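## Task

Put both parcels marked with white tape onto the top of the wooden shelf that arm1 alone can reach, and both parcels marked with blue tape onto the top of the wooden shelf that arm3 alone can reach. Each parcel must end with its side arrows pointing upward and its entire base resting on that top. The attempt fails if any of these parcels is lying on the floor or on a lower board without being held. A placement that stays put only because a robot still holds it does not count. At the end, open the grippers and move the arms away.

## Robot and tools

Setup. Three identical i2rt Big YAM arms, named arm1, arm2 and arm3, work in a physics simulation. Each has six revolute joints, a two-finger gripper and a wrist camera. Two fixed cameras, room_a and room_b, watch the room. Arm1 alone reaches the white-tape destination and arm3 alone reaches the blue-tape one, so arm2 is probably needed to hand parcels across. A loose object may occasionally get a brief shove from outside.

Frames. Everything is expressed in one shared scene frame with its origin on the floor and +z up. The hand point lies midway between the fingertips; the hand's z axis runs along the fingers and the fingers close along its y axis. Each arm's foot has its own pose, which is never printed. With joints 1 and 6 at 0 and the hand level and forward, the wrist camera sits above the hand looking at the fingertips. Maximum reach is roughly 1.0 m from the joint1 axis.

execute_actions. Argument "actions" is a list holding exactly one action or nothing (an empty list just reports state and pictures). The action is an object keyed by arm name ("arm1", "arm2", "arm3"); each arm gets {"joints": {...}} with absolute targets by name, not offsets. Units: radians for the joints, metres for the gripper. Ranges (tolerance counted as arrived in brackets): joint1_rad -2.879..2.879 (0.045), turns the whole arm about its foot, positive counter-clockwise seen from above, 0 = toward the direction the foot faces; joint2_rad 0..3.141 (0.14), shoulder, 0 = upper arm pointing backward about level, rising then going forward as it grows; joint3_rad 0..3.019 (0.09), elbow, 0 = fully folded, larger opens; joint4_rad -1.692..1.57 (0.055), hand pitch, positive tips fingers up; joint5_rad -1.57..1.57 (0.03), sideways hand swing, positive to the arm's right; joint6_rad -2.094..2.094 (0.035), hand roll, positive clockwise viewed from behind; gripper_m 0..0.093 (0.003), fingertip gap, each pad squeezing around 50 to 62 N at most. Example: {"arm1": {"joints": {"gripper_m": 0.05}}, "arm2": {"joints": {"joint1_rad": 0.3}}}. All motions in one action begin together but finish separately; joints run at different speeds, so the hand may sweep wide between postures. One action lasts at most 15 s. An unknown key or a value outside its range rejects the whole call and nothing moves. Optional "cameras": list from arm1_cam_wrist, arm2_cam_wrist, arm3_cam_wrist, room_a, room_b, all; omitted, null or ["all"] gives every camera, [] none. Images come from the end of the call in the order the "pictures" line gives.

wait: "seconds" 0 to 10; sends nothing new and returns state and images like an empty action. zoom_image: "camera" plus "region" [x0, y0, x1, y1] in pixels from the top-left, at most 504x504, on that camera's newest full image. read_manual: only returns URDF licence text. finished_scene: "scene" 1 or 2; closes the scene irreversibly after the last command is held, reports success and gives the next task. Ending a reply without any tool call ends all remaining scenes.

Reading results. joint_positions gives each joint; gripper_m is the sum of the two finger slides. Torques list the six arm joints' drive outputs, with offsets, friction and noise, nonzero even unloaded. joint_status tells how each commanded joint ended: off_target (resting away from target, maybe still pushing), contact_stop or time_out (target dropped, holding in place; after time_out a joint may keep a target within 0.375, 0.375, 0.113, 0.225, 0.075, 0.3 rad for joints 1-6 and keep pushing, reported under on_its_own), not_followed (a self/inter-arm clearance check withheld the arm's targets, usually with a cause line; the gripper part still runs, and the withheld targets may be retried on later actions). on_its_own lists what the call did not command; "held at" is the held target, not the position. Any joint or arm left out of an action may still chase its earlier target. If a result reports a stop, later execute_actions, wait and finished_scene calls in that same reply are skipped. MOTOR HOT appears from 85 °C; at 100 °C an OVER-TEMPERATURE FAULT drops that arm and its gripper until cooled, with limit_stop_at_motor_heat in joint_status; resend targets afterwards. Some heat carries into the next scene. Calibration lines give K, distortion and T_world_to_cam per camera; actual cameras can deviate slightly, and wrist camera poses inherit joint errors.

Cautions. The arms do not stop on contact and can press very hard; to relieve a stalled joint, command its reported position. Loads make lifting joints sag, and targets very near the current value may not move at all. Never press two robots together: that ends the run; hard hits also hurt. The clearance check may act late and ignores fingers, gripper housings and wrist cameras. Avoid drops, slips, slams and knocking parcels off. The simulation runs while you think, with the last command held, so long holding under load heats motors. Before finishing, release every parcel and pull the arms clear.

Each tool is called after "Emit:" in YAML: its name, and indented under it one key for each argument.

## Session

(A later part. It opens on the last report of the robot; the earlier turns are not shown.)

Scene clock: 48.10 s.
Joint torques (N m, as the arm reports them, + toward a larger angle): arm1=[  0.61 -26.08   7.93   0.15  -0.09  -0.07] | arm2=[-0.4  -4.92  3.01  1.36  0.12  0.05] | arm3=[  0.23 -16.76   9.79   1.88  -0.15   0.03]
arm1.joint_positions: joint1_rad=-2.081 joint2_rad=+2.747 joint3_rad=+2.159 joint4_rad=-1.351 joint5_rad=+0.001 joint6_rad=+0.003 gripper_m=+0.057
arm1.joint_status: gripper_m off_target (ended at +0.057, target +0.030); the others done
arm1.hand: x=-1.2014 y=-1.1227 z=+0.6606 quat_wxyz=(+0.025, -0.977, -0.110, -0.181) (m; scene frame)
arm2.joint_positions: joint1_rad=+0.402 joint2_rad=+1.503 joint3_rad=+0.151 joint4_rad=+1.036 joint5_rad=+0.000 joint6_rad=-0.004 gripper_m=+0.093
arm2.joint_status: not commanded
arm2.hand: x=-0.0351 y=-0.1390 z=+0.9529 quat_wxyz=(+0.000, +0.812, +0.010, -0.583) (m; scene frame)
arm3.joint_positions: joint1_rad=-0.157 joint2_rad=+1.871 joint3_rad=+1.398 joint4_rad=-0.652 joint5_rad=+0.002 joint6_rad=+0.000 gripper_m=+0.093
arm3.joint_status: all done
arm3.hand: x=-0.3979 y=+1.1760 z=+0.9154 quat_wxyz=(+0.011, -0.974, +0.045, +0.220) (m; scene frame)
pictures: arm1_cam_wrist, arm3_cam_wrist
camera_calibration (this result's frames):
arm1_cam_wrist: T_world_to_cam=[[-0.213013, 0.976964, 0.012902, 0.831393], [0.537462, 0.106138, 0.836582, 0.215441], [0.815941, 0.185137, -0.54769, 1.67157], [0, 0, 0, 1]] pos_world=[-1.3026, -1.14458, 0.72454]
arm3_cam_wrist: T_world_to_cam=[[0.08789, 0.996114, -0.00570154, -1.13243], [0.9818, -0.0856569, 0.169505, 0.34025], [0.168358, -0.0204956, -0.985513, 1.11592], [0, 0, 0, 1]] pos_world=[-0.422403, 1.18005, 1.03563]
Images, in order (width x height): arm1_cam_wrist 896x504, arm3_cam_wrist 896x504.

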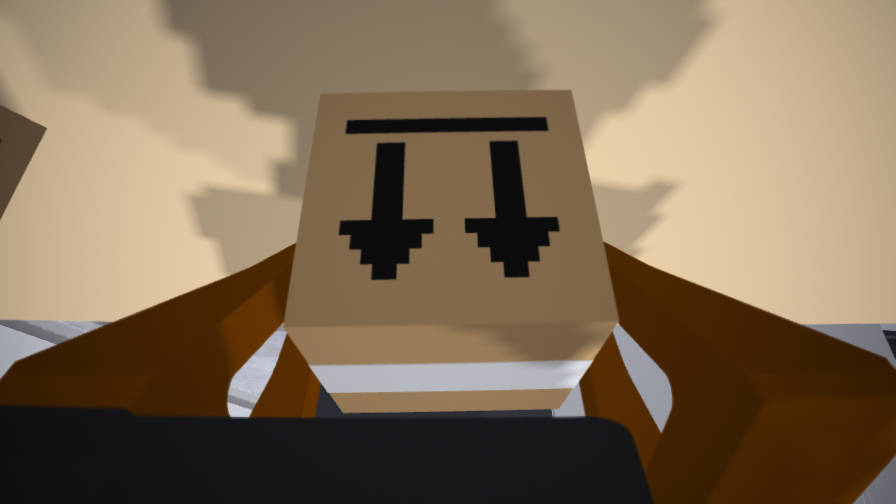

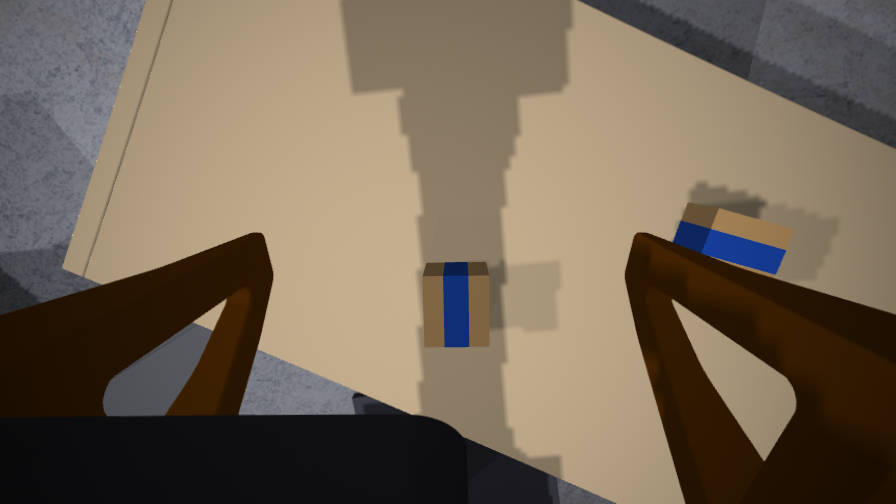

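The parcel has touched down: it slid up a few millimetres in the grip. I'll release it, then lift clear.

Emit:
execute_actions:
  actions:
    - {"arm1": {"joints": {"gripper_m": 0.093}}}
  cameras: ["arm1_cam_wrist"]

Emit:
execute_actions:
  actions:
    - {"arm1": {"joints": {"joint2_rad": 2.45}}}
  cameras: ["arm1_cam_wrist", "room_a", "room_b"]

Emit:
zoom_image:
  camera: "room_a"
  region: [600, 270, 720, 360]

Emit:
zoom_image:
  camera: "room_a"
  region: [250, 270, 370, 350]

Emit:
zoom_image:
  camera: "room_b"
  region: [230, 240, 350, 330]

Scene clock: 48.93 s.
Joint torques (N m, as the arm reports them, + toward a larger angle): arm1=[  0.66 -26.43   8.06   0.16  -0.07  -0.09] | arm2=[-0.49 -4.93  3.02  1.34  0.12  0.05] | arm3=[  0.3  -16.95   9.89   1.89  -0.15   0.04]
arm1.joint_positions: joint1_rad=-2.081 joint2_rad=+2.747 joint3_rad=+2.159 joint4_rad=-1.351 joint5_rad=+0.001 joint6_rad=+0.003 gripper_m=+0.093
arm1.joint_status: all done
arm1.hand: x=-1.2014 y=-1.1227 z=+0.6606 quat_wxyz=(+0.025, -0.977, -0.110, -0.181) (m; scene frame)
arm2.joint_positions: joint1_rad=+0.402 joint2_rad=+1.503 joint3_rad=+0.151 joint4_rad=+1.036 joint5_rad=+0.000 joint6_rad=-0.004 gripper_m=+0.093
arm2.joint_status: not commanded
arm2.hand: x=-0.0351 y=-0.1390 z=+0.9529 quat_wxyz=(+0.000, +0.812, +0.010, -0.583) (m; scene frame)
arm3.joint_positions: joint1_rad=-0.157 joint2_rad=+1.871 joint3_rad=+1.398 joint4_rad=-0.652 joint5_rad=+0.002 joint6_rad=+0.000 gripper_m=+0.093
arm3.joint_status: not commanded
arm3.hand: x=-0.3979 y=+1.1760 z=+0.9154 quat_wxyz=(+0.011, -0.974, +0.045, +0.220) (m; scene frame)
pictures: arm1_cam_wrist
camera_calibration (this result's frames):
arm1_cam_wrist: T_world_to_cam=[[-0.213013, 0.976964, 0.012902, 0.831393], [0.537462, 0.106138, 0.836582, 0.215441], [0.815941, 0.185137, -0.54769, 1.67157], [0, 0, 0, 1]] pos_world=[-1.3026, -1.14458, 0.72454]
Images, in order (width x height): arm1_cam_wrist 896x504.

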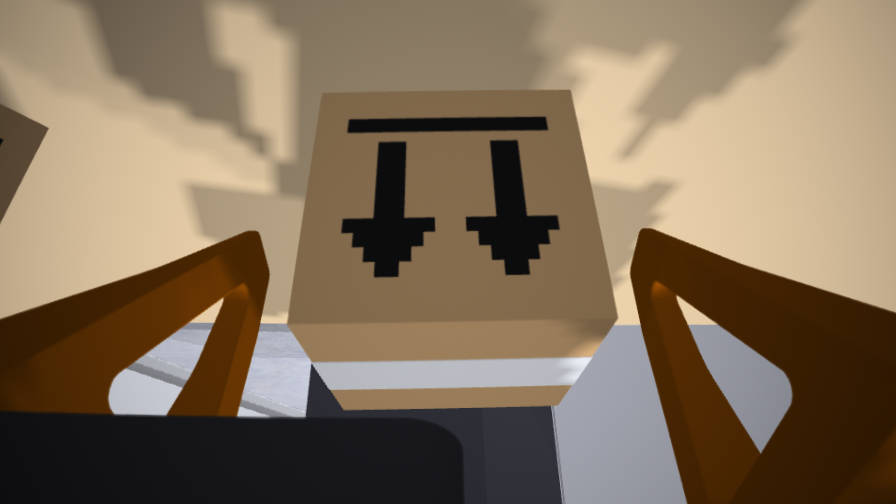

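Scene clock: 50.30 s.
Joint torques (N m, as the arm reports them, + toward a larger angle): arm1=[  0.88 -22.02   8.4    0.69  -0.08  -0.07] | arm2=[-0.51 -5.    3.02  1.36  0.11  0.06] | arm3=[  0.26 -16.86   9.87   1.9   -0.16   0.03]
arm1.joint_positions: joint1_rad=-2.081 joint2_rad=+2.415 joint3_rad=+2.178 joint4_rad=-1.349 joint5_rad=+0.001 joint6_rad=+0.003 gripper_m=+0.093
arm1.joint_status: all done
arm1.hand: x=-1.2889 y=-1.1447 z=+0.8843 quat_wxyz=(+0.005, -0.994, -0.112, -0.007) (m; scene frame)
arm2.joint_positions: joint1_rad=+0.402 joint2_rad=+1.503 joint3_rad=+0.151 joint4_rad=+1.036 joint5_rad=+0.000 joint6_rad=-0.004 gripper_m=+0.093
arm2.joint_status: not commanded
arm2.hand: x=-0.0351 y=-0.1390 z=+0.9529 quat_wxyz=(+0.000, +0.812, +0.010, -0.583) (m; scene frame)
arm3.joint_positions: joint1_rad=-0.157 joint2_rad=+1.871 joint3_rad=+1.398 joint4_rad=-0.652 joint5_rad=+0.002 joint6_rad=+0.000 gripper_m=+0.093
arm3.joint_status: not commanded
arm3.hand: x=-0.3979 y=+1.1760 z=+0.9154 quat_wxyz=(+0.011, -0.974, +0.045, +0.220) (m; scene frame)
pictures: arm1_cam_wrist, room_a, room_b
camera_calibration (this result's frames):
arm1_cam_wrist: T_world_to_cam=[[-0.212022, 0.977233, 0.00789658, 0.837422], [0.785624, 0.165633, 0.596121, 0.678296], [0.581241, 0.132594, -0.802856, 1.73256], [0, 0, 0, 1]] pos_world=[-1.36237, -1.16043, 0.980033]
Images, in order (width x height): arm1_cam_wrist 896x504, room_a 896x504, room_b 896x504.

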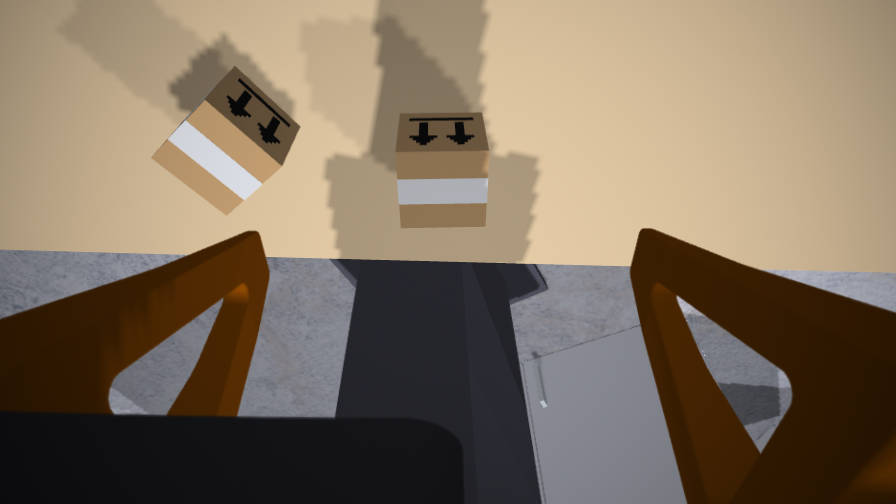

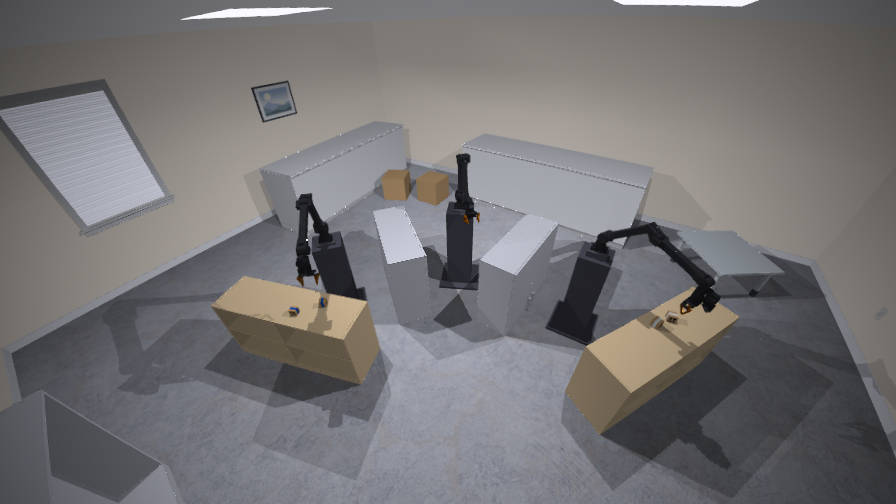

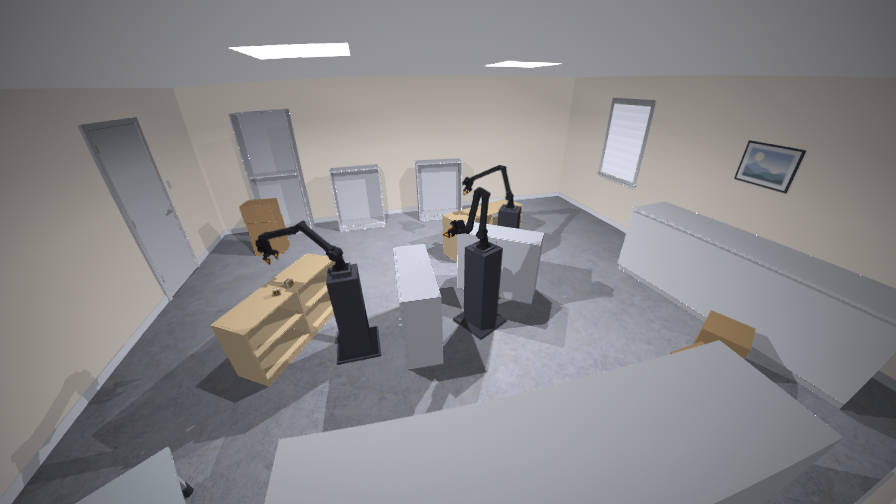

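Region (600, 270, 720, 360) of room_a's 896x504 image, scaled by 4.200, with more detail than that image has; it fills the top 378 rows of this view, and the rest is white.

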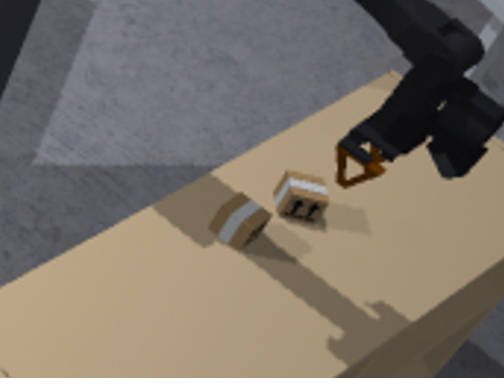

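Region (250, 270, 370, 350) of room_a's 896x504 image, scaled by 4.200, with more detail than that image has.

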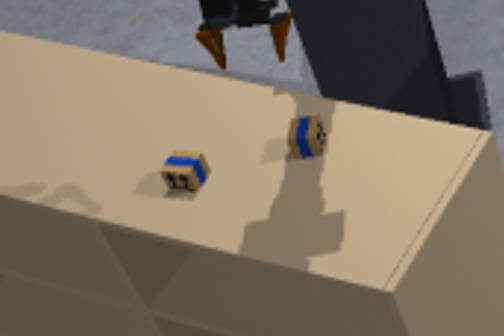

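Region (230, 240, 350, 330) of room_b's 896x504 image, scaled by 4.200, with more detail than that image has; it fills the top 378 rows of this view, and the rest is white.

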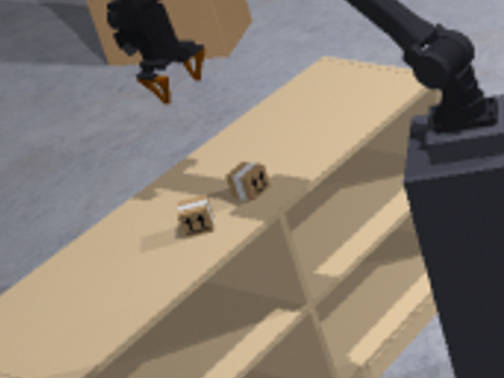

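All four parcels are upright on the correct shelves and the arms are clear.

Emit:
finished_scene:
  scene: 2

The scene is finished: the task was done.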